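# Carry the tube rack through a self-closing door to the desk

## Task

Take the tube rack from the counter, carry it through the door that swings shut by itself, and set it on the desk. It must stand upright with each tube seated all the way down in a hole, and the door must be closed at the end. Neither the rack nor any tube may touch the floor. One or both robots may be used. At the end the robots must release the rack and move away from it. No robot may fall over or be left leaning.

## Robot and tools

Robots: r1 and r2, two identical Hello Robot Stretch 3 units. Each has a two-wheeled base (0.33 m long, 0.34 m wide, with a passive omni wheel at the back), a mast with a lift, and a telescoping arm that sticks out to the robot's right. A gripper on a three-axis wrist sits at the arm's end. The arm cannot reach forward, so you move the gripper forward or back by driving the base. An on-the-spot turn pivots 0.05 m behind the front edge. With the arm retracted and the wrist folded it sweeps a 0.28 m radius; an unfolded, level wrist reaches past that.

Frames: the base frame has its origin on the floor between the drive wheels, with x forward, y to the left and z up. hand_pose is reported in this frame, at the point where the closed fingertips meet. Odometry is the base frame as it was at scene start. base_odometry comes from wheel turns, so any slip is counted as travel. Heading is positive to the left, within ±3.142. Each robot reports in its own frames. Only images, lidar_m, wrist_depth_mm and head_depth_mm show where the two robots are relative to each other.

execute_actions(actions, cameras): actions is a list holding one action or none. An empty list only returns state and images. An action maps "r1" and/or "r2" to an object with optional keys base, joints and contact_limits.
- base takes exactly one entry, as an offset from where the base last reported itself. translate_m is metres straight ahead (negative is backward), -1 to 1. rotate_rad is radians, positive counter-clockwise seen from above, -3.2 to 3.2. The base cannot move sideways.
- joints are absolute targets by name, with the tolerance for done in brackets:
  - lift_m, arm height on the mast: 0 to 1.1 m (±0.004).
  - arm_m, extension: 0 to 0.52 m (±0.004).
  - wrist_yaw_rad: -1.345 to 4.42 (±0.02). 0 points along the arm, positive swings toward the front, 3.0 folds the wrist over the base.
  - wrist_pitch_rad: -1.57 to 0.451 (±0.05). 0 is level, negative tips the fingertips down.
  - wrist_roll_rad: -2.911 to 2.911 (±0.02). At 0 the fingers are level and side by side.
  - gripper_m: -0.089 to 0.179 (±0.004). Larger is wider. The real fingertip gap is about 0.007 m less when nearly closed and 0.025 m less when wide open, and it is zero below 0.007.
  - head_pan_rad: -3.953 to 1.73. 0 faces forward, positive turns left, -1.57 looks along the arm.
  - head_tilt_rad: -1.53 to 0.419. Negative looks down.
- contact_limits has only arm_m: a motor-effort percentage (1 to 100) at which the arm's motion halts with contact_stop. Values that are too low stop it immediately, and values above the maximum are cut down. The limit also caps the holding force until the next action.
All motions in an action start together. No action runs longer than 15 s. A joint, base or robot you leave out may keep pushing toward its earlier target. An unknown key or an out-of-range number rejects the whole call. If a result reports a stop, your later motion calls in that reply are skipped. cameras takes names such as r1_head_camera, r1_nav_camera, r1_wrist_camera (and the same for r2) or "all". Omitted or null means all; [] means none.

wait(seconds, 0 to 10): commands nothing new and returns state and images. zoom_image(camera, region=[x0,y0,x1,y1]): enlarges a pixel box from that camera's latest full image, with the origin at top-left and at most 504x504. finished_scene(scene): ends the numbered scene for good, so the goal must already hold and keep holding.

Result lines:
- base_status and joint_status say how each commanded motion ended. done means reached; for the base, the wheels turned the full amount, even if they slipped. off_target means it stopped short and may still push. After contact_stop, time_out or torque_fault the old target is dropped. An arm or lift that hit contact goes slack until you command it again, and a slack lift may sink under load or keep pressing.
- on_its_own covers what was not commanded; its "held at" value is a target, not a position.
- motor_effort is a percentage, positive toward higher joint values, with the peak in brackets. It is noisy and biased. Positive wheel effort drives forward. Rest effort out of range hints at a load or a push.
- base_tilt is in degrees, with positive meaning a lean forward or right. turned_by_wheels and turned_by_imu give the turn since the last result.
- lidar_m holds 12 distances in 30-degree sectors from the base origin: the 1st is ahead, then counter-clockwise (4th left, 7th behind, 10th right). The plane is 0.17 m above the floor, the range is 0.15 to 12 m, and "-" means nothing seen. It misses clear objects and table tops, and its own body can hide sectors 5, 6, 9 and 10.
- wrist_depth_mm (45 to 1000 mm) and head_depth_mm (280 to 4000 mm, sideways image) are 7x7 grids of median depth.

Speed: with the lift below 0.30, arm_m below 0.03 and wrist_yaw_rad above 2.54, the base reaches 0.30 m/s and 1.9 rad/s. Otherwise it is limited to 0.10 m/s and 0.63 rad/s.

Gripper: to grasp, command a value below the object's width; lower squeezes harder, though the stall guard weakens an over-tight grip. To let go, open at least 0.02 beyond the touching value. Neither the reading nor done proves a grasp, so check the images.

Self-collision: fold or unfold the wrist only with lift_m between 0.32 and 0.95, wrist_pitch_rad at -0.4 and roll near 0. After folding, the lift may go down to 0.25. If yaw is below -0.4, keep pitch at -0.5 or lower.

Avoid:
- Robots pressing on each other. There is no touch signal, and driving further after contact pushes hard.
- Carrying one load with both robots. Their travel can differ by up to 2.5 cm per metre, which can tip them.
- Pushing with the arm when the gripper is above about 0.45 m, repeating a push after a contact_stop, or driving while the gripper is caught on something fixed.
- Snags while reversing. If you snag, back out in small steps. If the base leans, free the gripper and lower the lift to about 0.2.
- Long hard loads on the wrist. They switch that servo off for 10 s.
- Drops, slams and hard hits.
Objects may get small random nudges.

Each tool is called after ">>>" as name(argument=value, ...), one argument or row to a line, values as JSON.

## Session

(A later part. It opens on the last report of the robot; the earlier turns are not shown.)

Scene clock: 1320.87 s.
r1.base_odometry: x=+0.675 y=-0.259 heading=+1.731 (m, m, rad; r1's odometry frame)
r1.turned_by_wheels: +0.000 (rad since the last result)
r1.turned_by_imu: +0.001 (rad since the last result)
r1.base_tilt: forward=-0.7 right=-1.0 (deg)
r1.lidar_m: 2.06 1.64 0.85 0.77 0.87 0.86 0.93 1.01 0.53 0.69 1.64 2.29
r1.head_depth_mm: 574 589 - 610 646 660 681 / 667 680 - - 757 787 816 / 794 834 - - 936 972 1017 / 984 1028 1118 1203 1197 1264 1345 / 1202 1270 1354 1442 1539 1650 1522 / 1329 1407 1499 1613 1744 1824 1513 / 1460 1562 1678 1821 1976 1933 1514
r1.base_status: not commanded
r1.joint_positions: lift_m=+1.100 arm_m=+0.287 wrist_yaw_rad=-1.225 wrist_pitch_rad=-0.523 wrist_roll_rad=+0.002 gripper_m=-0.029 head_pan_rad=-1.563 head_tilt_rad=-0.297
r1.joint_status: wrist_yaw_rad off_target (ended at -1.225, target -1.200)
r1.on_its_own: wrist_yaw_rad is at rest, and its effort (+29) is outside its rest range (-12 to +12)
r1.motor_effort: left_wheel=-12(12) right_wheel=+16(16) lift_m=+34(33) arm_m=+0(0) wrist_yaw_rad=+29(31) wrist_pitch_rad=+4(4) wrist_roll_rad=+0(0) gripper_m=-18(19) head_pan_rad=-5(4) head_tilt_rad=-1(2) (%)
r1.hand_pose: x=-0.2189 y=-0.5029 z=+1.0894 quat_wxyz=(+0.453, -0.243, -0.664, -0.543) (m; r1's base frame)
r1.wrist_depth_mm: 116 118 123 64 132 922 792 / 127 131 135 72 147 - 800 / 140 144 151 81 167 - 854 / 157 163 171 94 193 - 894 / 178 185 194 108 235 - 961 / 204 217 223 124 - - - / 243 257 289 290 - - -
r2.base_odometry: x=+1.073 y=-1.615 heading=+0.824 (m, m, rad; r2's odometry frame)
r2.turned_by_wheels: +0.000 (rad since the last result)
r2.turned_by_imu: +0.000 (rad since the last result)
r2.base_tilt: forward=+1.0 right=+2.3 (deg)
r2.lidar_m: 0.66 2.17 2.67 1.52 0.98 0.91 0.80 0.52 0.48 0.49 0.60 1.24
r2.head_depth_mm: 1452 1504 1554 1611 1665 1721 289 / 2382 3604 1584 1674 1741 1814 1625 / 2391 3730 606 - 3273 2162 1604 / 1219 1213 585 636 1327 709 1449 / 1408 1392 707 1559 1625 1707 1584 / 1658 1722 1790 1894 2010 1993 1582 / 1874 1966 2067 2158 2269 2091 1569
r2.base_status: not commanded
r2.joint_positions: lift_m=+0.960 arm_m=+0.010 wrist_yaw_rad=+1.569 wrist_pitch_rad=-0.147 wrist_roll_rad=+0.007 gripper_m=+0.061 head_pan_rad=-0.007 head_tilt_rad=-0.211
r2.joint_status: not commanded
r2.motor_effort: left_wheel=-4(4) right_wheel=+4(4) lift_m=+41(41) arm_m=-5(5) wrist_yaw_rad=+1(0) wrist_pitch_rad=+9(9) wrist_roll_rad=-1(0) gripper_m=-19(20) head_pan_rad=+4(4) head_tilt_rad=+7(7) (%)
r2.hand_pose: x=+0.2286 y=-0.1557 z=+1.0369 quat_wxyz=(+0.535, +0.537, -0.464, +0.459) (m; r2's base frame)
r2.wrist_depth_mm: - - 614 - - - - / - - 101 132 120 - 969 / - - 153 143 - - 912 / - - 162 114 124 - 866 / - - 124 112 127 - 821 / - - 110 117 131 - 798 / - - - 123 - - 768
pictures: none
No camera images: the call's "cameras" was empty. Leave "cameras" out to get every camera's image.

>>> execute_actions(
  actions=[
    {"r1": {"joints": {"arm_m": 0.275}}},
  ],
  cameras=[],
)

Scene clock: 1343.77 s.
r1.base_odometry: x=+0.675 y=-0.259 heading=+1.731 (m, m, rad; r1's odometry frame)
r1.turned_by_wheels: +0.001 (rad since the last result)
r1.turned_by_imu: +0.002 (rad since the last result)
r1.base_tilt: forward=-0.7 right=-1.0 (deg)
r1.lidar_m: 2.06 1.63 0.85 0.76 0.87 0.86 0.94 1.02 0.52 0.69 1.64 2.29
r1.head_depth_mm: 569 584 - 604 640 655 675 / 662 678 - - 749 781 807 / 790 829 - - 935 967 1010 / 981 1026 1119 1213 1194 1267 1343 / 1202 1274 1352 1445 1533 1651 1517 / 1328 1408 1504 1609 1740 1817 1516 / 1463 1566 1683 1800 1980 1929 1517
r1.base_status: not commanded
r1.joint_positions: lift_m=+1.100 arm_m=+0.276 wrist_yaw_rad=-1.225 wrist_pitch_rad=-0.524 wrist_roll_rad=+0.002 gripper_m=-0.029 head_pan_rad=-1.563 head_tilt_rad=-0.297
r1.joint_status: all done
r1.on_its_own: wrist_yaw_rad is held at -1.242, not at your -1.200, by its stall guard, which is not easing now; wrist_yaw_rad is at rest, and its effort (-20) is outside its rest range (-12 to +12)
r1.motor_effort: left_wheel=+0(10) right_wheel=+3(15) lift_m=+33(34) arm_m=-8(8) wrist_yaw_rad=-20(20) wrist_pitch_rad=+5(5) wrist_roll_rad=+0(0) gripper_m=-19(19) head_pan_rad=-4(3) head_tilt_rad=-2(2) (%)
r1.hand_pose: x=-0.2188 y=-0.4915 z=+1.0892 quat_wxyz=(+0.453, -0.243, -0.665, -0.543) (m; r1's base frame)
r1.wrist_depth_mm: 117 120 67 124 132 935 768 / 128 131 131 137 147 - 813 / 141 146 147 153 169 - 862 / 159 164 170 173 198 - 903 / 180 187 193 110 - - 960 / 208 218 224 123 - - - / 246 258 296 280 - - -
r2.base_odometry: x=+1.073 y=-1.615 heading=+0.824 (m, m, rad; r2's odometry frame)
r2.turned_by_wheels: +0.000 (rad since the last result)
r2.turned_by_imu: +0.001 (rad since the last result)
r2.base_tilt: forward=+1.1 right=+2.3 (deg)
r2.lidar_m: 0.66 2.16 2.66 1.52 0.99 0.91 0.80 0.52 0.48 0.49 0.60 1.24
r2.head_depth_mm: 1450 1502 1554 1622 1680 1739 289 / 2377 3539 1589 1677 1741 1817 1616 / 2574 3688 607 - 3272 2157 1611 / 1216 1206 586 637 1334 708 1439 / 1396 1362 709 1552 1626 1700 1582 / 1663 1724 1789 1897 1983 1987 1586 / 1888 1962 2064 2165 2266 2074 1574
r2.base_status: not commanded
r2.joint_positions: lift_m=+0.960 arm_m=+0.010 wrist_yaw_rad=+1.569 wrist_pitch_rad=-0.147 wrist_roll_rad=+0.007 gripper_m=+0.061 head_pan_rad=-0.007 head_tilt_rad=-0.211
r2.joint_status: not commanded
r2.motor_effort: left_wheel=-3(4) right_wheel=+4(4) lift_m=+41(41) arm_m=-5(4) wrist_yaw_rad=+2(0) wrist_pitch_rad=+9(9) wrist_roll_rad=+0(0) gripper_m=-19(20) head_pan_rad=+4(4) head_tilt_rad=+7(7) (%)
r2.hand_pose: x=+0.2286 y=-0.1557 z=+1.0369 quat_wxyz=(+0.535, +0.537, -0.464, +0.459) (m; r2's base frame)
r2.wrist_depth_mm: - - 616 - - - - / - - 101 131 119 - 947 / - - 153 143 - - 908 / - - 162 114 124 - 870 / - - 124 112 126 - 866 / - - 109 117 131 - 803 / - - - 124 - - 758
pictures: none
No camera images: the call's "cameras" was empty. Leave "cameras" out to get every camera's image.

>>> execute_actions(
  actions=[],
  cameras=["r2_head_camera", "r1_nav_camera"],
)

Scene clock: 1367.13 s.
r1.base_odometry: x=+0.675 y=-0.259 heading=+1.731 (m, m, rad; r1's odometry frame)
r1.turned_by_wheels: +0.000 (rad since the last result)
r1.turned_by_imu: +0.001 (rad since the last result)
r1.base_tilt: forward=-0.6 right=-1.0 (deg)
r1.lidar_m: 2.06 1.63 0.85 0.76 0.87 0.86 0.93 1.01 0.52 0.69 1.65 2.29
r1.head_depth_mm: 569 584 - 603 640 654 674 / 663 677 - - 750 780 809 / 791 829 - - 932 962 1009 / 983 1030 1123 1212 1194 1266 1340 / 1206 1272 1347 1438 1546 1661 1520 / 1319 1412 1513 1609 1744 1807 1514 / 1459 1563 1681 1821 1978 1936 1504
r1.base_status: not commanded
r1.joint_positions: lift_m=+1.100 arm_m=+0.276 wrist_yaw_rad=-1.225 wrist_pitch_rad=-0.524 wrist_roll_rad=+0.002 gripper_m=-0.029 head_pan_rad=-1.563 head_tilt_rad=-0.297
r1.joint_status: all done
r1.on_its_own: wrist_yaw_rad is held at -1.242, not at your -1.200, by its stall guard, which is not easing now; wrist_yaw_rad is at rest, and its effort (-20) is outside its rest range (-12 to +12)
r1.motor_effort: left_wheel=+0(10) right_wheel=+3(15) lift_m=+33(34) arm_m=-8(8) wrist_yaw_rad=-20(20) wrist_pitch_rad=+5(5) wrist_roll_rad=+0(0) gripper_m=-18(19) head_pan_rad=-4(3) head_tilt_rad=-2(2) (%)
r1.hand_pose: x=-0.2188 y=-0.4915 z=+1.0892 quat_wxyz=(+0.453, -0.243, -0.665, -0.543) (m; r1's base frame)
r1.wrist_depth_mm: 117 119 67 124 133 932 765 / 128 131 131 137 148 - 814 / 142 145 148 153 168 - 857 / 158 164 169 173 198 - 896 / 180 188 194 110 - - 970 / 208 218 223 122 - - - / 246 260 294 281 - - -
r2.base_odometry: x=+1.073 y=-1.615 heading=+0.824 (m, m, rad; r2's odometry frame)
r2.turned_by_wheels: +0.000 (rad since the last result)
r2.turned_by_imu: +0.000 (rad since the last result)
r2.base_tilt: forward=+1.0 right=+2.3 (deg)
r2.lidar_m: 0.66 2.16 2.67 1.52 0.99 0.90 0.81 0.52 0.48 0.48 0.60 1.24
r2.head_depth_mm: 1451 1497 1556 1612 1670 1724 289 / 2386 3531 1591 1683 1746 1814 1618 / 2558 3745 608 - 3254 2168 1610 / 1216 1209 586 637 1328 708 1448 / 1396 1360 707 1545 1616 1691 1598 / 1654 1728 1795 1886 1987 1990 1579 / 1872 1967 2059 2159 2262 2084 1564
r2.base_status: not commanded
r2.joint_positions: lift_m=+0.960 arm_m=+0.010 wrist_yaw_rad=+1.569 wrist_pitch_rad=-0.147 wrist_roll_rad=+0.007 gripper_m=+0.061 head_pan_rad=-0.007 head_tilt_rad=-0.211
r2.joint_status: not commanded
r2.motor_effort: left_wheel=-4(4) right_wheel=+4(4) lift_m=+41(41) arm_m=-4(4) wrist_yaw_rad=+1(0) wrist_pitch_rad=+9(9) wrist_roll_rad=+0(0) gripper_m=-19(20) head_pan_rad=+4(4) head_tilt_rad=+7(7) (%)
r2.hand_pose: x=+0.2286 y=-0.1557 z=+1.0369 quat_wxyz=(+0.535, +0.537, -0.464, +0.459) (m; r2's base frame)
r2.wrist_depth_mm: - - 620 - - - - / - - 101 131 119 - 965 / - - 152 142 - - 931 / - - 163 114 125 - 857 / - - 124 111 126 - 811 / - - 109 117 130 - 793 / - - - 123 - - 766
pictures: r1_nav_camera (sideways: a quarter turn counterclockwise sets it upright), r2_head_camera (sideways: a quarter turn clockwise sets it upright)
Images, in order (width x height): r1_nav_camera 672x504, r2_head_camera 896x504.

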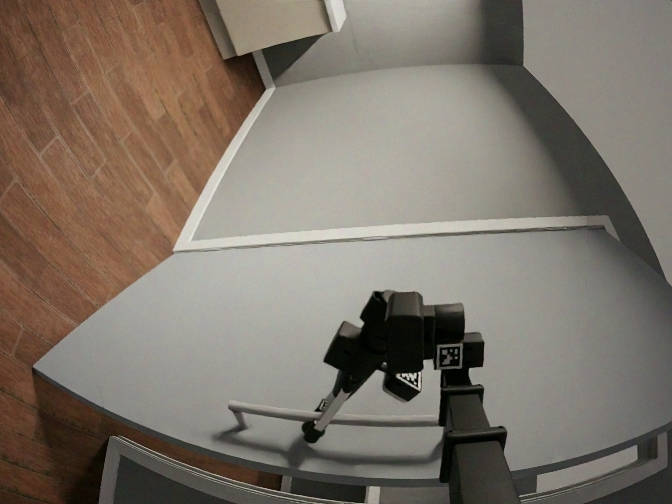

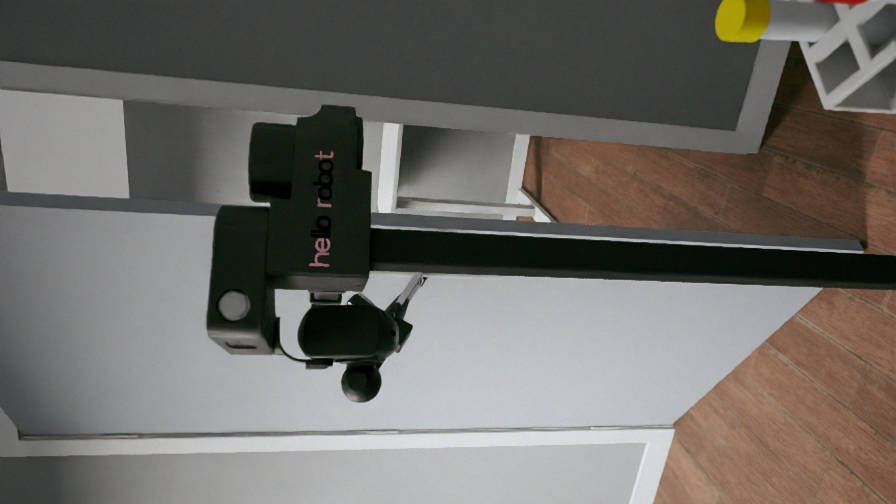

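>>> execute_actions(
  actions=[
    {"r1": {"base": {"translate_m": 0.097}, "joints": {"arm_m": 0.273, "wrist_yaw_rad": -1.319}}},
  ],
  cameras=[],
)

Scene clock: 1428.40 s.
r1.base_odometry: x=+0.659 y=-0.163 heading=+1.731 (m, m, rad; r1's odometry frame)
r1.turned_by_wheels: +0.000 (rad since the last result)
r1.turned_by_imu: +0.000 (rad since the last result)
r1.base_tilt: forward=-0.6 right=-1.1 (deg)
r1.lidar_m: 1.99 1.57 1.56 0.76 0.96 0.94 1.02 1.08 0.49 0.72 1.75 2.21
r1.head_depth_mm: 598 613 - 622 659 671 685 / 718 734 735 - 799 822 846 / 899 935 - - 1033 1066 1107 / 1172 1233 1308 1404 1434 1511 1454 / 1292 1357 1442 1544 1638 1754 1519 / 1406 1498 1591 1705 1845 1885 1520 / 1551 1660 1782 1937 2095 1938 1518
r1.base_status: done
r1.joint_positions: lift_m=+1.100 arm_m=+0.273 wrist_yaw_rad=-1.330 wrist_pitch_rad=-0.525 wrist_roll_rad=+0.002 gripper_m=-0.029 head_pan_rad=-1.563 head_tilt_rad=-0.297
r1.joint_status: all done
r1.on_its_own: wrist_yaw_rad is at rest, and its effort (+13) is outside its rest range (-12 to +12)
r1.motor_effort: left_wheel=-8(11) right_wheel=+11(15) lift_m=+33(33) arm_m=-3(13) wrist_yaw_rad=+13(60) wrist_pitch_rad=+5(6) wrist_roll_rad=+0(0) gripper_m=-17(22) head_pan_rad=-4(3) head_tilt_rad=-1(2) (%)
r1.hand_pose: x=-0.2250 y=-0.4680 z=+1.0890 quat_wxyz=(+0.423, -0.277, -0.651, -0.566) (m; r1's base frame)
r1.wrist_depth_mm: 116 119 121 64 132 941 802 / 127 130 135 71 147 - 844 / 140 145 151 81 167 - 889 / 157 162 171 93 194 - 950 / 179 186 195 106 - - - / 205 216 223 122 - - - / 243 257 292 283 - - -
r2.base_odometry: x=+1.073 y=-1.615 heading=+0.824 (m, m, rad; r2's odometry frame)
r2.turned_by_wheels: +0.000 (rad since the last result)
r2.turned_by_imu: +0.001 (rad since the last result)
r2.base_tilt: forward=+1.0 right=+2.3 (deg)
r2.lidar_m: 0.64 0.77 2.67 1.51 0.99 0.90 0.80 0.52 0.48 0.49 0.61 1.24
r2.head_depth_mm: 1454 1504 1560 1618 1666 1726 289 / 2395 3535 1620 1681 1744 1818 1624 / 2755 3719 3907 3995 3260 2152 1605 / 1111 1159 587 - 2817 1945 1548 / 1275 1232 565 1213 1346 1404 1442 / 1598 1494 677 1792 1917 1922 1526 / 1883 1955 2003 2160 2263 2098 1574
r2.base_status: not commanded
r2.joint_positions: lift_m=+0.960 arm_m=+0.010 wrist_yaw_rad=+1.569 wrist_pitch_rad=-0.147 wrist_roll_rad=+0.007 gripper_m=+0.061 head_pan_rad=-0.007 head_tilt_rad=-0.211
r2.joint_status: not commanded
r2.motor_effort: left_wheel=-4(3) right_wheel=+4(4) lift_m=+41(41) arm_m=-5(4) wrist_yaw_rad=+0(1) wrist_pitch_rad=+9(9) wrist_roll_rad=+0(1) gripper_m=-18(19) head_pan_rad=+4(4) head_tilt_rad=+7(7) (%)
r2.hand_pose: x=+0.2286 y=-0.1557 z=+1.0369 quat_wxyz=(+0.535, +0.537, -0.464, +0.459) (m; r2's base frame)
r2.wrist_depth_mm: - 629 668 - - - - / - - 101 131 119 - 949 / - - 152 142 - - 897 / - - 162 114 124 - 858 / - - 124 111 126 - 831 / - - 109 117 132 - 783 / - - - 123 - - 753
pictures: none
No camera images: the call's "cameras" was empty. Leave "cameras" out to get every camera's image.

>>> execute_actions(
  actions=[
    {"r1": {"base": {"rotate_rad": -0.131}, "joints": {"arm_m": 0.280, "wrist_yaw_rad": -1.145}}},
  ],
  cameras=[],
)

>>> execute_actions(
  actions=[
    {"r1": {"base": {"rotate_rad": -0.131}, "joints": {"arm_m": 0.298, "wrist_yaw_rad": -0.937}}},
  ],
  cameras=[],
)

Scene clock: 1440.03 s.
r1.base_odometry: x=+0.659 y=-0.163 heading=+1.600 (m, m, rad; r1's odometry frame)
r1.turned_by_wheels: -0.131 (rad since the last result)
r1.turned_by_imu: -0.130 (rad since the last result)
r1.base_tilt: forward=-0.7 right=-1.0 (deg)
r1.lidar_m: 2.24 1.62 1.55 0.76 0.98 0.94 0.97 1.12 0.54 0.67 1.50 2.21
r1.head_depth_mm: 550 569 - 595 631 647 669 / 626 641 - - 718 755 786 / 728 763 - - 867 904 948 / 866 908 980 1057 1063 1123 1202 / 1067 1135 1207 1287 1379 1499 1474 / 1207 1290 1379 1476 1589 1710 1518 / 1304 1387 1494 1598 1730 1834 1518
r1.base_status: done
r1.joint_positions: lift_m=+1.100 arm_m=+0.280 wrist_yaw_rad=-1.140 wrist_pitch_rad=-0.524 wrist_roll_rad=+0.002 gripper_m=-0.029 head_pan_rad=-1.563 head_tilt_rad=-0.297
r1.joint_status: all done
r1.motor_effort: left_wheel=+0(15) right_wheel=+3(20) lift_m=+31(34) arm_m=+2(9) wrist_yaw_rad=-6(48) wrist_pitch_rad=+5(7) wrist_roll_rad=+0(0) gripper_m=-17(20) head_pan_rad=-4(4) head_tilt_rad=-2(2) (%)
r1.hand_pose: x=-0.2120 y=-0.5123 z=+1.0893 quat_wxyz=(+0.475, -0.214, -0.674, -0.523) (m; r1's base frame)
r1.wrist_depth_mm: 116 119 118 66 132 947 786 / 127 131 132 73 147 - 837 / 140 144 149 82 168 - 878 / 157 163 169 94 197 - 924 / 178 186 194 107 - - - / 206 217 223 121 - - - / 245 256 289 299 - - -
r2.base_odometry: x=+1.073 y=-1.615 heading=+0.824 (m, m, rad; r2's odometry frame)
r2.turned_by_wheels: +0.000 (rad since the last result)
r2.turned_by_imu: +0.001 (rad since the last result)
r2.base_tilt: forward=+1.1 right=+2.3 (deg)
r2.lidar_m: 0.63 0.77 2.67 1.51 0.99 0.91 0.81 0.52 0.48 0.48 0.60 1.24
r2.head_depth_mm: 1454 1502 1548 1613 1663 1731 289 / 2400 3568 1627 1680 1747 1815 1629 / 2767 3737 3855 3979 3256 2158 1620 / 1154 1167 570 1302 1379 1451 1496 / 1351 1342 557 1432 1503 1568 1547 / 1632 1569 554 1834 1969 1910 1473 / 1881 1941 2022 2149 2265 2080 1574
r2.base_status: not commanded
r2.joint_positions: lift_m=+0.960 arm_m=+0.010 wrist_yaw_rad=+1.569 wrist_pitch_rad=-0.147 wrist_roll_rad=+0.007 gripper_m=+0.061 head_pan_rad=-0.007 head_tilt_rad=-0.211
r2.joint_status: not commanded
r2.motor_effort: left_wheel=-3(3) right_wheel=+4(4) lift_m=+41(41) arm_m=-5(5) wrist_yaw_rad=+0(1) wrist_pitch_rad=+9(9) wrist_roll_rad=+0(0) gripper_m=-20(19) head_pan_rad=+4(4) head_tilt_rad=+7(7) (%)
r2.hand_pose: x=+0.2286 y=-0.1557 z=+1.0369 quat_wxyz=(+0.535, +0.537, -0.464, +0.459) (m; r2's base frame)
r2.wrist_depth_mm: - 621 873 - - - - / - - 101 131 119 - 938 / - - 152 142 - - 935 / - - 162 114 125 - 834 / - - 125 111 126 - 828 / - - 109 117 131 - 822 / - - 675 123 - - 760
pictures: none
No camera images: the call's "cameras" was empty. Leave "cameras" out to get every camera's image.

Scene clock: 1441.17 s.
r1.base_odometry: x=+0.659 y=-0.163 heading=+1.469 (m, m, rad; r1's odometry frame)
r1.turned_by_wheels: -0.131 (rad since the last result)
r1.turned_by_imu: -0.130 (rad since the last result)
r1.base_tilt: forward=-0.6 right=-1.0 (deg)
r1.lidar_m: 2.23 1.69 1.55 0.76 0.76 0.94 0.95 1.17 0.60 0.66 1.29 2.21
r1.head_depth_mm: 538 557 584 579 609 638 684 / 592 607 - - 701 736 774 / 658 691 - - 796 839 889 / 739 778 830 887 920 978 1045 / 843 893 950 1011 1084 1172 1269 / 981 1051 1125 1219 1324 1453 1473 / 1136 1209 1290 1387 1499 1632 1504
r1.base_status: done
r1.joint_positions: lift_m=+1.100 arm_m=+0.298 wrist_yaw_rad=-0.926 wrist_pitch_rad=-0.523 wrist_roll_rad=+0.002 gripper_m=-0.029 head_pan_rad=-1.563 head_tilt_rad=-0.297
r1.joint_status: all done
r1.on_its_own: wrist_yaw_rad is at rest, and its effort (-13) is outside its rest range (-12 to +12)
r1.motor_effort: left_wheel=+2(14) right_wheel=+1(21) lift_m=+31(31) arm_m=+1(6) wrist_yaw_rad=-13(21) wrist_pitch_rad=+4(8) wrist_roll_rad=+0(0) gripper_m=-18(17) head_pan_rad=-3(4) head_tilt_rad=-3(2) (%)
r1.hand_pose: x=-0.1893 y=-0.5691 z=+1.0897 quat_wxyz=(+0.529, -0.142, -0.693, -0.469) (m; r1's base frame)
r1.wrist_depth_mm: 118 120 118 69 131 908 768 / 129 132 133 75 146 - 810 / 143 147 148 84 165 - 871 / 160 165 170 94 192 - 894 / 182 189 194 108 - - 933 / 212 220 226 121 - - - / 251 263 297 283 - - -
r2.base_odometry: x=+1.073 y=-1.615 heading=+0.824 (m, m, rad; r2's odometry frame)
r2.turned_by_wheels: +0.000 (rad since the last result)
r2.turned_by_imu: +0.000 (rad since the last result)
r2.base_tilt: forward=+1.0 right=+2.3 (deg)
r2.lidar_m: 0.63 0.77 2.67 1.51 0.99 0.91 0.80 0.52 0.48 0.49 0.60 1.24
r2.head_depth_mm: 1455 1502 1553 1614 1676 1732 289 / 2378 3565 1628 1678 1747 1817 1607 / 2396 3697 3808 3982 3245 2164 1615 / 1236 1257 562 1318 1408 1497 1511 / 1417 1443 542 1579 1653 1717 1584 / 1676 1611 538 590 619 650 684 / 1873 1906 2023 2156 2268 2078 1573
r2.base_status: not commanded
r2.joint_positions: lift_m=+0.960 arm_m=+0.010 wrist_yaw_rad=+1.569 wrist_pitch_rad=-0.147 wrist_roll_rad=+0.007 gripper_m=+0.061 head_pan_rad=-0.007 head_tilt_rad=-0.211
r2.joint_status: not commanded
r2.motor_effort: left_wheel=-3(3) right_wheel=+4(4) lift_m=+41(41) arm_m=-4(4) wrist_yaw_rad=+0(1) wrist_pitch_rad=+9(9) wrist_roll_rad=+0(0) gripper_m=-19(20) head_pan_rad=+4(4) head_tilt_rad=+7(7) (%)
r2.hand_pose: x=+0.2286 y=-0.1557 z=+1.0369 quat_wxyz=(+0.535, +0.537, -0.464, +0.459) (m; r2's base frame)
r2.wrist_depth_mm: - 628 947 - - - - / - - 101 131 119 - 962 / - - 153 143 - - 907 / - - 161 114 125 - 906 / - - 124 111 127 - 800 / - - 110 117 131 - 811 / - - 661 123 - - 765
pictures: none
No camera images: the call's "cameras" was empty. Leave "cameras" out to get every camera's image.

>>> execute_actions(
  actions=[
    {"r1": {"base": {"translate_m": 0.0926}, "joints": {"arm_m": 0.269, "wrist_yaw_rad": -1.065}}},
  ],
  cameras=[],
)

>>> execute_actions(
  actions=[
    {"r1": {"base": {"translate_m": 0.0952}, "joints": {"arm_m": 0.252, "wrist_yaw_rad": -1.192}}},
  ],
  cameras=[],
)

>>> execute_actions(
  actions=[
    {"r1": {"base": {"translate_m": 0.0966}, "joints": {"arm_m": 0.248, "wrist_yaw_rad": -1.319}}},
  ],
  cameras=["r2_head_camera"],
)

Scene clock: 1457.37 s.
r1.base_odometry: x=+0.669 y=-0.071 heading=+1.468 (m, m, rad; r1's odometry frame)
r1.turned_by_wheels: -0.001 (rad since the last result)
r1.turned_by_imu: +0.048 (rad since the last result)
r1.base_tilt: forward=-0.6 right=-1.1 (deg)
r1.lidar_m: 2.16 1.63 1.52 0.79 0.78 1.02 1.03 1.19 0.54 0.66 1.44 2.13
r1.head_depth_mm: 538 556 567 587 621 639 661 / 609 627 - - 703 740 770 / 701 734 - - 844 874 922 / 824 866 930 999 1015 1077 1148 / 996 1058 1125 1206 1293 1398 1432 / 1168 1241 1308 1407 1511 1634 1518 / 1239 1315 1406 1509 1622 1740 1513
r1.base_status: done
r1.joint_positions: lift_m=+1.100 arm_m=+0.269 wrist_yaw_rad=-1.090 wrist_pitch_rad=-0.524 wrist_roll_rad=+0.002 gripper_m=-0.029 head_pan_rad=-1.563 head_tilt_rad=-0.297
r1.joint_status: wrist_yaw_rad off_target (ended at -1.090, target -1.065); the others done
r1.on_its_own: right_wheel is at rest, and its effort (+21) is outside its rest range (-18 to +18); wrist_yaw_rad is at rest, and its effort (+29) is outside its rest range (-12 to +12)
r1.motor_effort: left_wheel=-16(32) right_wheel=+21(20) lift_m=+31(31) arm_m=-2(13) wrist_yaw_rad=+29(66) wrist_pitch_rad=+5(6) wrist_roll_rad=+0(0) gripper_m=-20(23) head_pan_rad=-4(4) head_tilt_rad=-2(2) (%)
r1.hand_pose: x=-0.2074 y=-0.5111 z=+1.0893 quat_wxyz=(+0.488, -0.197, -0.679, -0.511) (m; r1's base frame)
r1.wrist_depth_mm: 117 119 123 64 131 918 802 / 128 131 136 72 146 - 858 / 142 146 152 81 164 - 906 / 159 164 172 93 190 - 963 / 181 187 196 107 230 - - / 210 219 226 124 - - - / 247 263 286 297 - - -
r2.base_odometry: x=+1.073 y=-1.615 heading=+0.824 (m, m, rad; r2's odometry frame)
r2.turned_by_wheels: +0.000 (rad since the last result)
r2.turned_by_imu: +0.001 (rad since the last result)
r2.base_tilt: forward=+1.0 right=+2.3 (deg)
r2.lidar_m: 1.24 0.65 2.67 1.52 0.99 0.91 0.80 0.52 0.48 0.49 0.60 1.24
r2.head_depth_mm: 1445 1509 1552 1610 1679 1726 289 / 2386 3524 1620 1678 1748 1813 1624 / 2753 3767 3899 3953 3240 2149 1620 / 1116 1182 1212 1284 2820 1956 1557 / 1287 1313 580 1408 1481 1547 1523 / 1611 1595 544 1832 1915 1925 1584 / 1874 1884 538 586 619 648 683
r2.base_status: not commanded
r2.joint_positions: lift_m=+0.960 arm_m=+0.010 wrist_yaw_rad=+1.569 wrist_pitch_rad=-0.147 wrist_roll_rad=+0.007 gripper_m=+0.061 head_pan_rad=-0.007 head_tilt_rad=-0.211
r2.joint_status: not commanded
r2.motor_effort: left_wheel=-3(4) right_wheel=+4(4) lift_m=+41(41) arm_m=-4(5) wrist_yaw_rad=+1(0) wrist_pitch_rad=+9(9) wrist_roll_rad=+0(0) gripper_m=-19(18) head_pan_rad=+4(4) head_tilt_rad=+7(7) (%)
r2.hand_pose: x=+0.2286 y=-0.1557 z=+1.0369 quat_wxyz=(+0.535, +0.537, -0.464, +0.459) (m; r2's base frame)
r2.wrist_depth_mm: - 643 - - - - - / - - 101 131 119 - 912 / - - 153 143 - - 924 / - - 161 114 125 - 868 / - - 124 112 126 - 821 / - - 109 117 132 - 803 / - - - 123 - - 763
pictures: none
No camera images: the call's "cameras" was empty. Leave "cameras" out to get every camera's image.

Scene clock: 1459.27 s.
r1.base_odometry: x=+0.678 y=+0.023 heading=+1.467 (m, m, rad; r1's odometry frame)
r1.turned_by_wheels: -0.001 (rad since the last result)
r1.turned_by_imu: +0.000 (rad since the last result)
r1.base_tilt: forward=-0.7 right=-1.1 (deg)
r1.lidar_m: 2.08 1.59 1.48 0.84 1.19 1.11 1.12 1.23 0.50 0.67 1.49 2.05
r1.head_depth_mm: 548 565 - 589 619 635 655 / 634 652 - - 722 753 781 / 749 784 - - 894 924 964 / 922 968 1048 1147 1127 1193 1269 / 1138 1212 1283 1358 1459 1569 1522 / 1212 1286 1376 1466 1575 1698 1517 / 1286 1369 1461 1564 1693 1793 1516
r1.base_status: done
r1.joint_positions: lift_m=+1.100 arm_m=+0.252 wrist_yaw_rad=-1.220 wrist_pitch_rad=-0.525 wrist_roll_rad=+0.002 gripper_m=-0.029 head_pan_rad=-1.563 head_tilt_rad=-0.297
r1.joint_status: wrist_yaw_rad off_target (ended at -1.220, target -1.192); the others done
r1.on_its_own: wrist_yaw_rad is at rest, and its effort (+33) is outside its rest range (-12 to +12)
r1.motor_effort: left_wheel=-13(14) right_wheel=+18(26) lift_m=+31(31) arm_m=-2(12) wrist_yaw_rad=+33(46) wrist_pitch_rad=+5(5) wrist_roll_rad=+0(0) gripper_m=-20(20) head_pan_rad=-4(4) head_tilt_rad=-2(2) (%)
r1.hand_pose: x=-0.2183 y=-0.4689 z=+1.0891 quat_wxyz=(+0.454, -0.241, -0.665, -0.542) (m; r1's base frame)
r1.wrist_depth_mm: 115 117 122 64 133 959 850 / 125 129 134 71 147 - 892 / 139 143 150 81 167 - 966 / 154 161 169 94 194 - - / 176 183 194 108 - - - / 202 214 223 124 - - - / 237 256 284 287 - - -
r2.base_odometry: x=+1.073 y=-1.615 heading=+0.824 (m, m, rad; r2's odometry frame)
r2.turned_by_wheels: +0.000 (rad since the last result)
r2.turned_by_imu: +0.000 (rad since the last result)
r2.base_tilt: forward=+1.0 right=+2.3 (deg)
r2.lidar_m: 1.19 0.68 2.67 1.51 0.99 0.91 0.80 0.52 0.48 0.49 0.60 1.24
r2.head_depth_mm: 1451 1504 1552 1615 1665 1723 289 / 2383 3512 1625 1676 1750 1811 1608 / 2747 3757 3887 - 3275 2138 1616 / 2778 3919 - - 3198 2139 1602 / 1101 1131 1153 1203 1335 1385 1437 / 1487 1545 1111 1681 1790 1854 1573 / 1874 1926 546 2152 2267 2080 1577
r2.base_status: not commanded
r2.joint_positions: lift_m=+0.960 arm_m=+0.010 wrist_yaw_rad=+1.569 wrist_pitch_rad=-0.147 wrist_roll_rad=+0.007 gripper_m=+0.061 head_pan_rad=-0.007 head_tilt_rad=-0.211
r2.joint_status: not commanded
r2.motor_effort: left_wheel=-4(4) right_wheel=+4(4) lift_m=+41(41) arm_m=-4(5) wrist_yaw_rad=+1(1) wrist_pitch_rad=+9(9) wrist_roll_rad=+0(0) gripper_m=-19(19) head_pan_rad=+4(4) head_tilt_rad=+7(7) (%)
r2.hand_pose: x=+0.2286 y=-0.1557 z=+1.0369 quat_wxyz=(+0.535, +0.537, -0.464, +0.459) (m; r2's base frame)
r2.wrist_depth_mm: 615 - - - - - - / - - 101 131 119 - 966 / - - 153 143 - - 931 / - - 163 114 125 - 885 / - - 124 112 126 - 853 / - - 109 117 131 - 821 / - - - 123 - - 759
pictures: none
No camera images: the call's "cameras" was empty. Leave "cameras" out to get every camera's image.

Scene clock: 1461.17 s.
r1.base_odometry: x=+0.688 y=+0.119 heading=+1.467 (m, m, rad; r1's odometry frame)
r1.turned_by_wheels: -0.001 (rad since the last result)
r1.turned_by_imu: -0.001 (rad since the last result)
r1.base_tilt: forward=-0.7 right=-1.0 (deg)
r1.lidar_m: 1.99 1.54 1.44 1.46 1.28 1.19 1.21 1.26 0.47 0.69 1.54 1.95
r1.head_depth_mm: 574 589 - 611 636 647 664 / 684 700 715 - 770 792 813 / 846 879 - - 987 1008 1051 / 1103 1149 1249 1359 1330 1397 1438 / 1195 1258 1340 1419 1519 1639 1528 / 1255 1342 1419 1526 1630 1743 1514 / 1333 1410 1507 1612 1746 1843 1517
r1.base_status: done
r1.joint_positions: lift_m=+1.100 arm_m=+0.248 wrist_yaw_rad=-1.346 wrist_pitch_rad=-0.525 wrist_roll_rad=+0.002 gripper_m=-0.029 head_pan_rad=-1.563 head_tilt_rad=-0.297
r1.joint_status: wrist_yaw_rad off_target (ended at -1.346, target -1.319); the others done
r1.on_its_own: right_wheel is at rest, and its effort (+21) is outside its rest range (-18 to +18); wrist_yaw_rad is at rest, and its effort (+32) is outside its rest range (-12 to +12)
r1.motor_effort: left_wheel=-17(17) right_wheel=+21(26) lift_m=+31(31) arm_m=+1(8) wrist_yaw_rad=+32(33) wrist_pitch_rad=+5(6) wrist_roll_rad=+0(0) gripper_m=-23(23) head_pan_rad=-3(5) head_tilt_rad=-2(2) (%)
r1.hand_pose: x=-0.2258 y=-0.4394 z=+1.0892 quat_wxyz=(+0.419, -0.283, -0.649, -0.569) (m; r1's base frame)
r1.wrist_depth_mm: 113 116 121 65 133 - 895 / 124 127 134 73 148 - 966 / 136 141 149 82 169 - - / 151 158 168 94 196 - - / 171 180 192 108 - - - / 194 208 221 124 - - - / 229 246 282 281 - - -
r2.base_odometry: x=+1.073 y=-1.615 heading=+0.824 (m, m, rad; r2's odometry frame)
r2.turned_by_wheels: +0.000 (rad since the last result)
r2.turned_by_imu: +0.000 (rad since the last result)
r2.base_tilt: forward=+1.0 right=+2.3 (deg)
r2.lidar_m: 1.16 0.72 2.67 1.51 0.99 0.91 0.80 0.52 0.48 0.48 0.60 1.24
r2.head_depth_mm: 1457 1497 1554 1609 1679 1734 289 / 2377 3556 1618 1674 1744 1820 1630 / 2726 3703 3921 - 3254 2153 1611 / 2767 3849 - - 3230 2147 1608 / 2642 - - - 3004 2023 1537 / 1252 1303 1225 1280 1522 1608 1473 / 1883 1956 1996 2155 2271 2086 1566
r2.base_status: not commanded
r2.joint_positions: lift_m=+0.960 arm_m=+0.010 wrist_yaw_rad=+1.569 wrist_pitch_rad=-0.147 wrist_roll_rad=+0.007 gripper_m=+0.061 head_pan_rad=-0.007 head_tilt_rad=-0.211
r2.joint_status: not commanded
r2.motor_effort: left_wheel=-3(3) right_wheel=+4(4) lift_m=+41(41) arm_m=-5(5) wrist_yaw_rad=+0(1) wrist_pitch_rad=+9(9) wrist_roll_rad=+0(0) gripper_m=-20(19) head_pan_rad=+4(4) head_tilt_rad=+7(7) (%)
r2.hand_pose: x=+0.2286 y=-0.1557 z=+1.0369 quat_wxyz=(+0.535, +0.537, -0.464, +0.459) (m; r2's base frame)
r2.wrist_depth_mm: 647 - - - - - - / - - 100 131 119 - 962 / - - 153 143 - - 892 / - - 162 114 125 - 849 / - - 124 112 126 - 828 / - - 110 118 131 - 782 / - - - 123 - - 745
pictures: r2_head_camera (sideways: a quarter turn clockwise sets it upright)
Images, in order (width x height): r2_head_camera 896x504.

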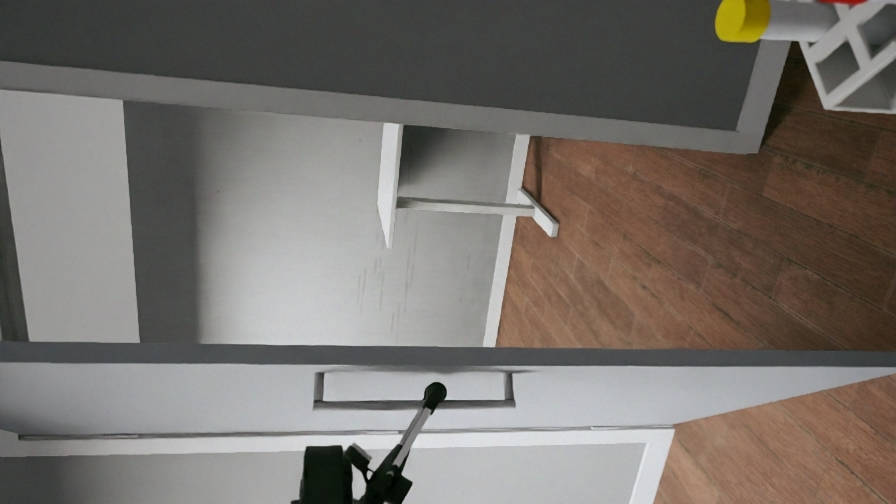

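>>> execute_actions(
  actions=[
    {"r1": {"base": {"rotate_rad": -0.154}, "joints": {"arm_m": 0.253, "wrist_yaw_rad": -1.161}}},
  ],
  cameras=[],
)

>>> execute_actions(
  actions=[
    {"r1": {"base": {"rotate_rad": -0.157}, "joints": {"arm_m": 0.273, "wrist_yaw_rad": -0.916}}},
  ],
  cameras=[],
)

Scene clock: 1479.20 s.
r1.base_odometry: x=+0.688 y=+0.119 heading=+1.313 (m, m, rad; r1's odometry frame)
r1.turned_by_wheels: -0.154 (rad since the last result)
r1.turned_by_imu: -0.154 (rad since the last result)
r1.base_tilt: forward=-0.6 right=-1.0 (deg)
r1.lidar_m: 1.96 1.67 1.44 1.44 0.85 1.20 1.19 1.37 0.52 0.64 1.38 1.96
r1.head_depth_mm: 523 542 - 571 604 623 644 / 589 607 - - 687 717 749 / 676 709 - - 816 848 893 / 788 827 882 970 974 1031 1099 / 947 1001 1067 1143 1220 1318 1391 / 1126 1184 1268 1354 1450 1560 1522 / 1171 1244 1320 1414 1519 1640 1506
r1.base_status: done
r1.joint_positions: lift_m=+1.100 arm_m=+0.253 wrist_yaw_rad=-1.150 wrist_pitch_rad=-0.525 wrist_roll_rad=+0.002 gripper_m=-0.029 head_pan_rad=-1.563 head_tilt_rad=-0.297
r1.joint_status: all done
r1.on_its_own: wrist_yaw_rad is at rest, and its effort (-13) is outside its rest range (-12 to +12)
r1.motor_effort: left_wheel=+3(14) right_wheel=-1(20) lift_m=+31(31) arm_m=+2(10) wrist_yaw_rad=-13(66) wrist_pitch_rad=+5(7) wrist_roll_rad=+0(0) gripper_m=-17(22) head_pan_rad=-4(4) head_tilt_rad=-2(2) (%)
r1.hand_pose: x=-0.2128 y=-0.4833 z=+1.0892 quat_wxyz=(+0.472, -0.218, -0.673, -0.526) (m; r1's base frame)
r1.wrist_depth_mm: 113 116 117 67 136 986 867 / 123 127 130 74 153 - 934 / 135 141 146 82 174 - 994 / 150 158 166 93 - - - / 170 179 191 107 - - - / 193 207 215 122 - - - / 225 244 287 300 - - -
r2.base_odometry: x=+1.073 y=-1.615 heading=+0.824 (m, m, rad; r2's odometry frame)
r2.turned_by_wheels: +0.000 (rad since the last result)
r2.turned_by_imu: +0.001 (rad since the last result)
r2.base_tilt: forward=+1.0 right=+2.2 (deg)
r2.lidar_m: 1.17 0.72 2.67 1.51 0.99 0.91 0.80 0.52 0.48 0.49 0.61 1.24
r2.head_depth_mm: 1453 1505 1553 1610 1675 1727 289 / 2367 3596 1624 1688 1748 1808 1613 / 2763 3735 3856 3981 3247 2149 1615 / 2791 3901 - - 3259 2129 1603 / 1062 1107 1208 1253 1311 1371 1439 / 1418 1489 1515 1604 1718 1817 1552 / 1876 1972 1092 2160 2274 2081 1568
r2.base_status: not commanded
r2.joint_positions: lift_m=+0.960 arm_m=+0.010 wrist_yaw_rad=+1.569 wrist_pitch_rad=-0.147 wrist_roll_rad=+0.007 gripper_m=+0.061 head_pan_rad=-0.007 head_tilt_rad=-0.211
r2.joint_status: not commanded
r2.motor_effort: left_wheel=-3(3) right_wheel=+4(4) lift_m=+41(41) arm_m=-5(5) wrist_yaw_rad=+0(1) wrist_pitch_rad=+9(9) wrist_roll_rad=+0(0) gripper_m=-19(18) head_pan_rad=+4(4) head_tilt_rad=+7(7) (%)
r2.hand_pose: x=+0.2286 y=-0.1557 z=+1.0369 quat_wxyz=(+0.535, +0.537, -0.464, +0.459) (m; r2's base frame)
r2.wrist_depth_mm: - - - - - - - / - - 100 131 119 - 955 / - - 153 143 - - 900 / - - 162 114 125 - 883 / - - 124 112 126 - 846 / - - 109 116 131 - 806 / - - - 123 - - 758
pictures: none
No camera images: the call's "cameras" was empty. Leave "cameras" out to get every camera's image.

Scene clock: 1480.43 s.
r1.base_odometry: x=+0.688 y=+0.119 heading=+1.156 (m, m, rad; r1's odometry frame)
r1.turned_by_wheels: -0.156 (rad since the last result)
r1.turned_by_imu: -0.155 (rad since the last result)
r1.base_tilt: forward=-0.5 right=-1.0 (deg)
r1.lidar_m: 1.96 1.85 1.46 1.44 0.87 0.86 1.19 1.28 0.59 0.64 1.11 1.90
r1.head_depth_mm: 514 535 524 563 592 622 664 / 559 578 - - 669 704 741 / 612 643 - - 748 789 838 / 677 711 763 817 842 900 959 / 755 802 849 904 969 1042 1131 / 855 915 977 1048 1140 1241 1371 / 989 1058 1155 1249 1347 1463 1512
r1.base_status: done
r1.joint_positions: lift_m=+1.100 arm_m=+0.273 wrist_yaw_rad=-0.889 wrist_pitch_rad=-0.523 wrist_roll_rad=+0.002 gripper_m=-0.029 head_pan_rad=-1.563 head_tilt_rad=-0.297
r1.joint_status: wrist_yaw_rad off_target (ended at -0.889, target -0.916); the others done
r1.on_its_own: wrist_yaw_rad is at rest, and its effort (-32) is outside its rest range (-12 to +12)
r1.motor_effort: left_wheel=+11(15) right_wheel=-11(18) lift_m=+31(31) arm_m=-1(6) wrist_yaw_rad=-32(33) wrist_pitch_rad=+4(8) wrist_roll_rad=+0(0) gripper_m=-20(19) head_pan_rad=-4(4) head_tilt_rad=-2(2) (%)
r1.hand_pose: x=-0.1845 y=-0.5502 z=+1.0896 quat_wxyz=(+0.537, -0.129, -0.696, -0.459) (m; r1's base frame)
r1.wrist_depth_mm: 115 118 65 125 135 965 839 / 126 130 129 138 150 - 856 / 139 144 146 154 172 - 940 / 155 162 167 174 - - - / 177 184 191 108 - - - / 202 215 220 120 - - - / 236 252 289 178 - - -
r2.base_odometry: x=+1.073 y=-1.615 heading=+0.824 (m, m, rad; r2's odometry frame)
r2.turned_by_wheels: +0.000 (rad since the last result)
r2.turned_by_imu: +0.000 (rad since the last result)
r2.base_tilt: forward=+1.0 right=+2.3 (deg)
r2.lidar_m: 1.20 0.73 2.67 1.51 0.98 0.90 0.80 0.52 0.48 0.49 0.60 1.24
r2.head_depth_mm: 1451 1502 1555 1614 1671 1725 289 / 2385 3563 1622 1681 1748 1807 1624 / 2760 3776 3917 3954 3228 2154 1607 / 2601 3879 - - 3217 2151 1594 / 1155 1192 1188 1234 1327 1380 1451 / 1526 1589 1549 1670 1834 1896 1577 / 1866 1960 1983 2147 2249 2095 1578
r2.base_status: not commanded
r2.joint_positions: lift_m=+0.960 arm_m=+0.010 wrist_yaw_rad=+1.569 wrist_pitch_rad=-0.147 wrist_roll_rad=+0.007 gripper_m=+0.061 head_pan_rad=-0.007 head_tilt_rad=-0.211
r2.joint_status: not commanded
r2.motor_effort: left_wheel=-3(4) right_wheel=+4(4) lift_m=+41(41) arm_m=-4(4) wrist_yaw_rad=+1(1) wrist_pitch_rad=+9(9) wrist_roll_rad=+0(0) gripper_m=-19(19) head_pan_rad=+4(4) head_tilt_rad=+7(7) (%)
r2.hand_pose: x=+0.2286 y=-0.1557 z=+1.0369 quat_wxyz=(+0.535, +0.537, -0.464, +0.459) (m; r2's base frame)
r2.wrist_depth_mm: - - - - - - - / - - 101 131 119 - 931 / - - 153 143 - - 901 / - - 161 114 125 - 850 / - - 124 111 126 - 839 / - - 109 117 131 - 793 / - - - 123 - - 770
pictures: none
No camera images: the call's "cameras" was empty. Leave "cameras" out to get every camera's image.

>>> execute_actions(
  actions=[
    {"r1": {"base": {"translate_m": 0.0767}, "joints": {"arm_m": 0.244, "wrist_yaw_rad": -0.997}}},
  ],
  cameras=[],
)

>>> execute_actions(
  actions=[
    {"r1": {"base": {"translate_m": 0.0796}, "joints": {"arm_m": 0.2235, "wrist_yaw_rad": -1.105}}},
  ],
  cameras=[],
)

>>> execute_actions(
  actions=[
    {"r1": {"base": {"translate_m": 0.0812}, "joints": {"arm_m": 0.212, "wrist_yaw_rad": -1.213}}},
  ],
  cameras=[],
)

>>> execute_actions(
  actions=[
    {"r1": {"base": {"translate_m": 0.0808}, "joints": {"arm_m": 0.209, "wrist_yaw_rad": -1.319}}},
  ],
  cameras=["r2_head_camera", "r2_nav_camera"],
)

Scene clock: 1496.40 s.
r1.base_odometry: x=+0.719 y=+0.190 heading=+1.156 (m, m, rad; r1's odometry frame)
r1.turned_by_wheels: +0.000 (rad since the last result)
r1.turned_by_imu: +0.016 (rad since the last result)
r1.base_tilt: forward=-0.6 right=-1.0 (deg)
r1.lidar_m: 1.89 1.82 1.45 1.43 0.92 0.91 1.27 1.37 0.54 0.62 1.23 1.91
r1.head_depth_mm: 502 520 540 555 590 607 637 / 553 572 - - 654 686 720 / 617 647 - - 757 788 832 / 698 734 784 851 865 920 987 / 802 847 899 958 1029 1107 1205 / 938 1002 1079 1168 1271 1397 1444 / 1077 1141 1216 1292 1397 1506 1507
r1.base_status: done
r1.joint_positions: lift_m=+1.100 arm_m=+0.244 wrist_yaw_rad=-1.004 wrist_pitch_rad=-0.524 wrist_roll_rad=+0.002 gripper_m=-0.029 head_pan_rad=-1.563 head_tilt_rad=-0.297
r1.joint_status: all done
r1.motor_effort: left_wheel=-7(22) right_wheel=+12(12) lift_m=+31(31) arm_m=-4(13) wrist_yaw_rad=+9(62) wrist_pitch_rad=+5(6) wrist_roll_rad=+0(0) gripper_m=-17(23) head_pan_rad=-4(4) head_tilt_rad=-2(3) (%)
r1.hand_pose: x=-0.1985 y=-0.5017 z=+1.0893 quat_wxyz=(+0.510, -0.168, -0.687, -0.490) (m; r1's base frame)
r1.wrist_depth_mm: 113 116 120 64 134 976 859 / 124 128 132 71 149 - 948 / 136 141 149 80 169 - - / 152 159 169 92 198 - - / 172 181 192 107 - - - / 197 209 218 121 - - - / 230 247 285 277 - - -
r2.base_odometry: x=+1.073 y=-1.615 heading=+0.824 (m, m, rad; r2's odometry frame)
r2.turned_by_wheels: +0.000 (rad since the last result)
r2.turned_by_imu: +0.001 (rad since the last result)
r2.base_tilt: forward=+1.0 right=+2.3 (deg)
r2.lidar_m: 1.17 0.78 2.67 1.51 0.99 0.91 0.81 0.53 0.48 0.49 0.60 1.24
r2.head_depth_mm: 1451 1505 1562 1615 1665 1723 289 / 2371 3506 1630 1672 1746 1813 1618 / 2722 3740 3871 3975 3252 2163 1611 / 2780 3909 - - 3206 2127 1597 / 1075 1111 1144 - 2792 1941 1487 / 1374 1431 1487 1571 1664 1755 1533 / 1877 1970 1963 2155 2255 2091 1570
r2.base_status: not commanded
r2.joint_positions: lift_m=+0.960 arm_m=+0.010 wrist_yaw_rad=+1.569 wrist_pitch_rad=-0.147 wrist_roll_rad=+0.007 gripper_m=+0.061 head_pan_rad=-0.007 head_tilt_rad=-0.211
r2.joint_status: not commanded
r2.motor_effort: left_wheel=-3(3) right_wheel=+4(4) lift_m=+41(41) arm_m=-4(5) wrist_yaw_rad=+1(1) wrist_pitch_rad=+9(9) wrist_roll_rad=+0(0) gripper_m=-19(19) head_pan_rad=+4(4) head_tilt_rad=+8(7) (%)
r2.hand_pose: x=+0.2286 y=-0.1557 z=+1.0369 quat_wxyz=(+0.535, +0.537, -0.464, +0.459) (m; r2's base frame)
r2.wrist_depth_mm: - - - - - - - / - - 101 131 119 - 941 / - - 153 143 - - 873 / - - 162 114 124 - 868 / - - 124 112 126 - 826 / - - 110 117 131 - 806 / - - - 123 - - 782
pictures: none
No camera images: the call's "cameras" was empty. Leave "cameras" out to get every camera's image.

Scene clock: 1498.13 s.
r1.base_odometry: x=+0.751 y=+0.262 heading=+1.155 (m, m, rad; r1's odometry frame)
r1.turned_by_wheels: -0.001 (rad since the last result)
r1.turned_by_imu: -0.001 (rad since the last result)
r1.base_tilt: forward=-0.7 right=-1.0 (deg)
r1.lidar_m: 1.80 1.81 1.44 1.42 0.97 0.97 1.35 1.45 0.50 0.61 1.29 1.83
r1.head_depth_mm: 498 513 - 553 579 596 620 / 557 574 - - 652 680 714 / 632 659 - - 776 797 839 / 729 765 819 904 901 959 1023 / 862 915 970 1036 1109 1204 1307 / 1050 1112 1193 1261 1363 1466 1515 / 1096 1159 1230 1316 1405 1514 1512
r1.base_status: done
r1.joint_positions: lift_m=+1.100 arm_m=+0.224 wrist_yaw_rad=-1.128 wrist_pitch_rad=-0.525 wrist_roll_rad=+0.002 gripper_m=-0.029 head_pan_rad=-1.563 head_tilt_rad=-0.297
r1.joint_status: wrist_yaw_rad off_target (ended at -1.128, target -1.105); the others done
r1.on_its_own: wrist_yaw_rad is at rest, and its effort (+28) is outside its rest range (-12 to +12)
r1.motor_effort: left_wheel=-12(14) right_wheel=+18(19) lift_m=+31(31) arm_m=-3(11) wrist_yaw_rad=+28(52) wrist_pitch_rad=+5(5) wrist_roll_rad=+0(0) gripper_m=-20(21) head_pan_rad=-4(4) head_tilt_rad=-2(1) (%)
r1.hand_pose: x=-0.2109 y=-0.4583 z=+1.0892 quat_wxyz=(+0.478, -0.210, -0.676, -0.520) (m; r1's base frame)
r1.wrist_depth_mm: 110 115 121 64 135 - 933 / 121 125 133 71 151 - - / 132 138 147 81 173 - - / 147 154 166 93 203 - - / 165 175 190 107 - - - / 188 202 216 123 - - - / 218 238 276 295 - - -
r2.base_odometry: x=+1.073 y=-1.615 heading=+0.824 (m, m, rad; r2's odometry frame)
r2.turned_by_wheels: +0.000 (rad since the last result)
r2.turned_by_imu: +0.000 (rad since the last result)
r2.base_tilt: forward=+1.0 right=+2.3 (deg)
r2.lidar_m: 1.15 0.85 2.67 1.51 0.99 0.91 0.80 0.52 0.48 0.49 0.60 1.24
r2.head_depth_mm: 1451 1497 1558 1602 1674 1725 289 / 2384 3507 1622 1680 1747 1813 1620 / 2735 3732 3905 3979 3309 2180 1607 / 2774 3913 - - 3207 2137 1599 / 2818 - - - 3149 2108 1598 / 1219 1287 1133 1169 1573 1688 1473 / 1874 1964 2044 2156 2261 2075 1569
r2.base_status: not commanded
r2.joint_positions: lift_m=+0.960 arm_m=+0.010 wrist_yaw_rad=+1.569 wrist_pitch_rad=-0.147 wrist_roll_rad=+0.007 gripper_m=+0.061 head_pan_rad=-0.007 head_tilt_rad=-0.211
r2.joint_status: not commanded
r2.motor_effort: left_wheel=-3(3) right_wheel=+4(4) lift_m=+41(41) arm_m=-5(4) wrist_yaw_rad=+0(1) wrist_pitch_rad=+9(9) wrist_roll_rad=+0(0) gripper_m=-18(20) head_pan_rad=+4(4) head_tilt_rad=+7(7) (%)
r2.hand_pose: x=+0.2286 y=-0.1557 z=+1.0369 quat_wxyz=(+0.535, +0.537, -0.464, +0.459) (m; r2's base frame)
r2.wrist_depth_mm: - - - - - - - / - - 101 131 119 - 945 / - - 153 143 - - 924 / - - 162 114 125 - 866 / - - 124 111 127 - 844 / - - 110 117 131 - 812 / - - - 123 - - 752
pictures: none
No camera images: the call's "cameras" was empty. Leave "cameras" out to get every camera's image.

Scene clock: 1499.93 s.
r1.base_odometry: x=+0.784 y=+0.337 heading=+1.154 (m, m, rad; r1's odometry frame)
r1.turned_by_wheels: -0.001 (rad since the last result)
r1.turned_by_imu: -0.002 (rad since the last result)
r1.base_tilt: forward=-0.6 right=-1.1 (deg)
r1.lidar_m: 1.73 1.80 1.43 1.41 1.53 1.03 1.43 1.54 0.47 0.62 1.31 1.74
r1.head_depth_mm: 502 514 545 546 579 593 613 / 571 588 - - 662 689 718 / 662 690 - - 809 827 867 / 785 824 885 - 964 1020 1094 / 967 1026 1085 1166 1255 1356 1418 / 1082 1145 1211 1288 1393 1487 1514 / 1107 1168 1244 1327 1422 1523 1521
r1.base_status: done
r1.joint_positions: lift_m=+1.100 arm_m=+0.212 wrist_yaw_rad=-1.256 wrist_pitch_rad=-0.524 wrist_roll_rad=+0.002 gripper_m=-0.029 head_pan_rad=-1.563 head_tilt_rad=-0.297
r1.joint_status: wrist_yaw_rad off_target (ended at -1.256, target -1.213); the others done
r1.on_its_own: right_wheel is at rest, and its effort (+23) is outside its rest range (-18 to +18); wrist_yaw_rad is at rest, and its effort (+50) is outside its rest range (-12 to +12)
r1.motor_effort: left_wheel=-16(18) right_wheel=+23(26) lift_m=+31(31) arm_m=+0(10) wrist_yaw_rad=+50(51) wrist_pitch_rad=+4(5) wrist_roll_rad=+0(0) gripper_m=-23(23) head_pan_rad=-5(4) head_tilt_rad=-2(1) (%)
r1.hand_pose: x=-0.2210 y=-0.4218 z=+1.0895 quat_wxyz=(+0.444, -0.253, -0.661, -0.549) (m; r1's base frame)
r1.wrist_depth_mm: 108 112 120 65 138 - - / 117 123 132 72 154 - - / 128 135 146 81 177 - - / 141 150 164 94 206 - - / 158 170 187 109 - - - / 178 194 212 124 - - - / 206 228 265 269 - - -
r2.base_odometry: x=+1.073 y=-1.615 heading=+0.824 (m, m, rad; r2's odometry frame)
r2.turned_by_wheels: +0.000 (rad since the last result)
r2.turned_by_imu: +0.000 (rad since the last result)
r2.base_tilt: forward=+1.0 right=+2.3 (deg)
r2.lidar_m: 1.15 0.92 0.93 1.52 0.99 0.91 0.80 0.52 0.48 0.49 0.61 1.24
r2.head_depth_mm: 1452 1504 1548 1615 1669 1723 289 / 2388 3569 1625 1684 1742 1805 1618 / 2770 3765 3860 - 3240 2173 1607 / 2794 3926 - - 3216 2139 1593 / 2847 - - - 3166 2116 1596 / 2671 - - - 2750 2007 1527 / 1887 1967 2046 2131 2265 2089 1576
r2.base_status: not commanded
r2.joint_positions: lift_m=+0.960 arm_m=+0.010 wrist_yaw_rad=+1.569 wrist_pitch_rad=-0.147 wrist_roll_rad=+0.007 gripper_m=+0.061 head_pan_rad=-0.007 head_tilt_rad=-0.211
r2.joint_status: not commanded
r2.motor_effort: left_wheel=-3(3) right_wheel=+4(4) lift_m=+41(41) arm_m=-4(4) wrist_yaw_rad=+1(1) wrist_pitch_rad=+9(9) wrist_roll_rad=+0(0) gripper_m=-18(19) head_pan_rad=+5(4) head_tilt_rad=+7(8) (%)
r2.hand_pose: x=+0.2286 y=-0.1557 z=+1.0369 quat_wxyz=(+0.535, +0.537, -0.464, +0.459) (m; r2's base frame)
r2.wrist_depth_mm: - - - - - - - / - - 101 131 119 - 933 / - - 153 143 - - 929 / - - 161 114 124 - 896 / - - 123 112 127 - 842 / - - 110 117 131 - 805 / - - - 123 - - 779
pictures: none
No camera images: the call's "cameras" was empty. Leave "cameras" out to get every camera's image.

Scene clock: 1501.73 s.
r1.base_odometry: x=+0.817 y=+0.410 heading=+1.153 (m, m, rad; r1's odometry frame)
r1.turned_by_wheels: -0.001 (rad since the last result)
r1.turned_by_imu: -0.037 (rad since the last result)
r1.base_tilt: forward=-0.6 right=-1.1 (deg)
r1.lidar_m: 1.65 1.75 1.43 1.40 1.49 1.08 1.50 1.60 0.45 0.62 1.30 1.68
r1.head_depth_mm: 503 516 550 545 575 589 608 / 576 592 - - 672 691 718 / 672 700 - - 821 834 875 / 808 848 914 - 990 1050 1116 / 1011 1071 1138 1220 1313 1405 1437 / 1075 1140 1210 1287 1375 1479 1519 / 1094 1155 1230 1309 1398 1505 1518
r1.base_status: done
r1.joint_positions: lift_m=+1.100 arm_m=+0.209 wrist_yaw_rad=-1.346 wrist_pitch_rad=-0.522 wrist_roll_rad=+0.002 gripper_m=-0.029 head_pan_rad=-1.563 head_tilt_rad=-0.297
r1.joint_status: wrist_yaw_rad off_target (ended at -1.346, target -1.319); the others done
r1.on_its_own: wrist_yaw_rad is held at -1.346, not at your -1.319, by its stall guard, which is not easing now; right_wheel is at rest, and its effort (+19) is outside its rest range (-18 to +18)
r1.motor_effort: left_wheel=-14(19) right_wheel=+19(29) lift_m=+31(32) arm_m=+3(6) wrist_yaw_rad=+0(49) wrist_pitch_rad=+4(5) wrist_roll_rad=+0(0) gripper_m=-22(25) head_pan_rad=-5(4) head_tilt_rad=-2(2) (%)
r1.hand_pose: x=-0.2263 y=-0.4003 z=+1.0898 quat_wxyz=(+0.419, -0.284, -0.648, -0.569) (m; r1's base frame)
r1.wrist_depth_mm: 105 110 119 65 142 - - / 113 119 130 72 160 - - / 124 131 144 82 185 - - / 135 146 162 94 - - - / 150 163 184 109 - - - / 169 185 205 122 - - - / 191 215 259 269 - - -
r2.base_odometry: x=+1.073 y=-1.615 heading=+0.824 (m, m, rad; r2's odometry frame)
r2.turned_by_wheels: +0.000 (rad since the last result)
r2.turned_by_imu: +0.000 (rad since the last result)
r2.base_tilt: forward=+1.0 right=+2.3 (deg)
r2.lidar_m: 1.73 1.10 0.99 1.51 0.99 0.91 0.80 0.52 0.48 0.49 0.60 1.24
r2.head_depth_mm: 1450 1502 1559 1618 1675 1723 289 / 2363 3541 1635 1680 1745 1816 1619 / 2760 3743 3931 3932 3227 2166 1613 / 2784 3837 - - 3199 2152 1600 / 2837 - - - 3179 2118 1584 / 2648 - - - 2717 2009 1584 / 1135 1147 1146 1145 1419 1413 1419
r2.base_status: not commanded
r2.joint_positions: lift_m=+0.960 arm_m=+0.010 wrist_yaw_rad=+1.569 wrist_pitch_rad=-0.147 wrist_roll_rad=+0.007 gripper_m=+0.061 head_pan_rad=-0.007 head_tilt_rad=-0.211
r2.joint_status: not commanded
r2.motor_effort: left_wheel=-3(4) right_wheel=+4(4) lift_m=+41(41) arm_m=-4(4) wrist_yaw_rad=+1(0) wrist_pitch_rad=+9(9) wrist_roll_rad=+0(0) gripper_m=-19(19) head_pan_rad=+4(4) head_tilt_rad=+7(7) (%)
r2.hand_pose: x=+0.2286 y=-0.1557 z=+1.0369 quat_wxyz=(+0.535, +0.537, -0.464, +0.459) (m; r2's base frame)
r2.wrist_depth_mm: - - - - - - - / - - 100 131 120 - 941 / - - 153 143 - - 889 / - - 161 114 125 - 883 / - - 124 112 126 - 833 / - - 110 117 131 - 807 / - - - 123 - - 764
pictures: r2_head_camera (sideways: a quarter turn clockwise sets it upright), r2_nav_camera (sideways: a quarter turn counterclockwise sets it upright)
Images, in order (width x height): r2_head_camera 896x504, r2_nav_camera 672x504.

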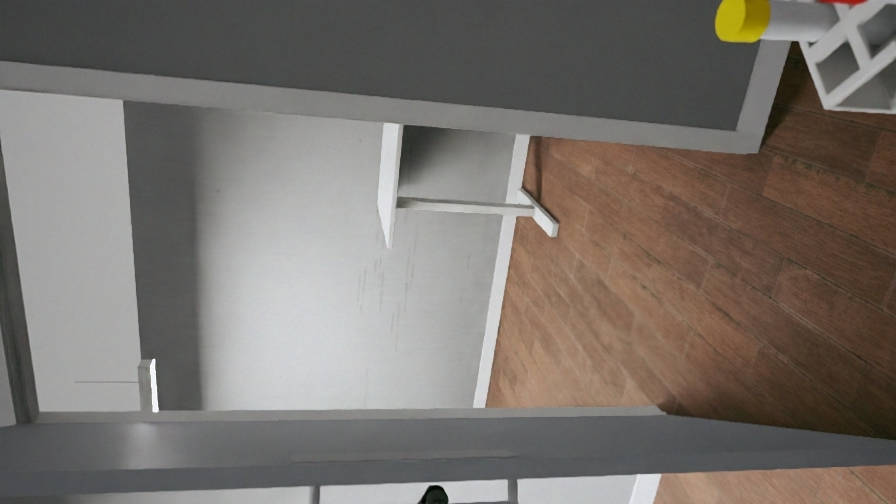

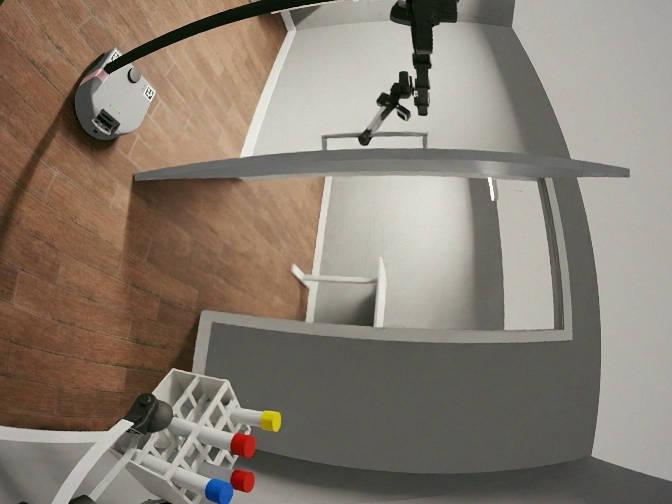

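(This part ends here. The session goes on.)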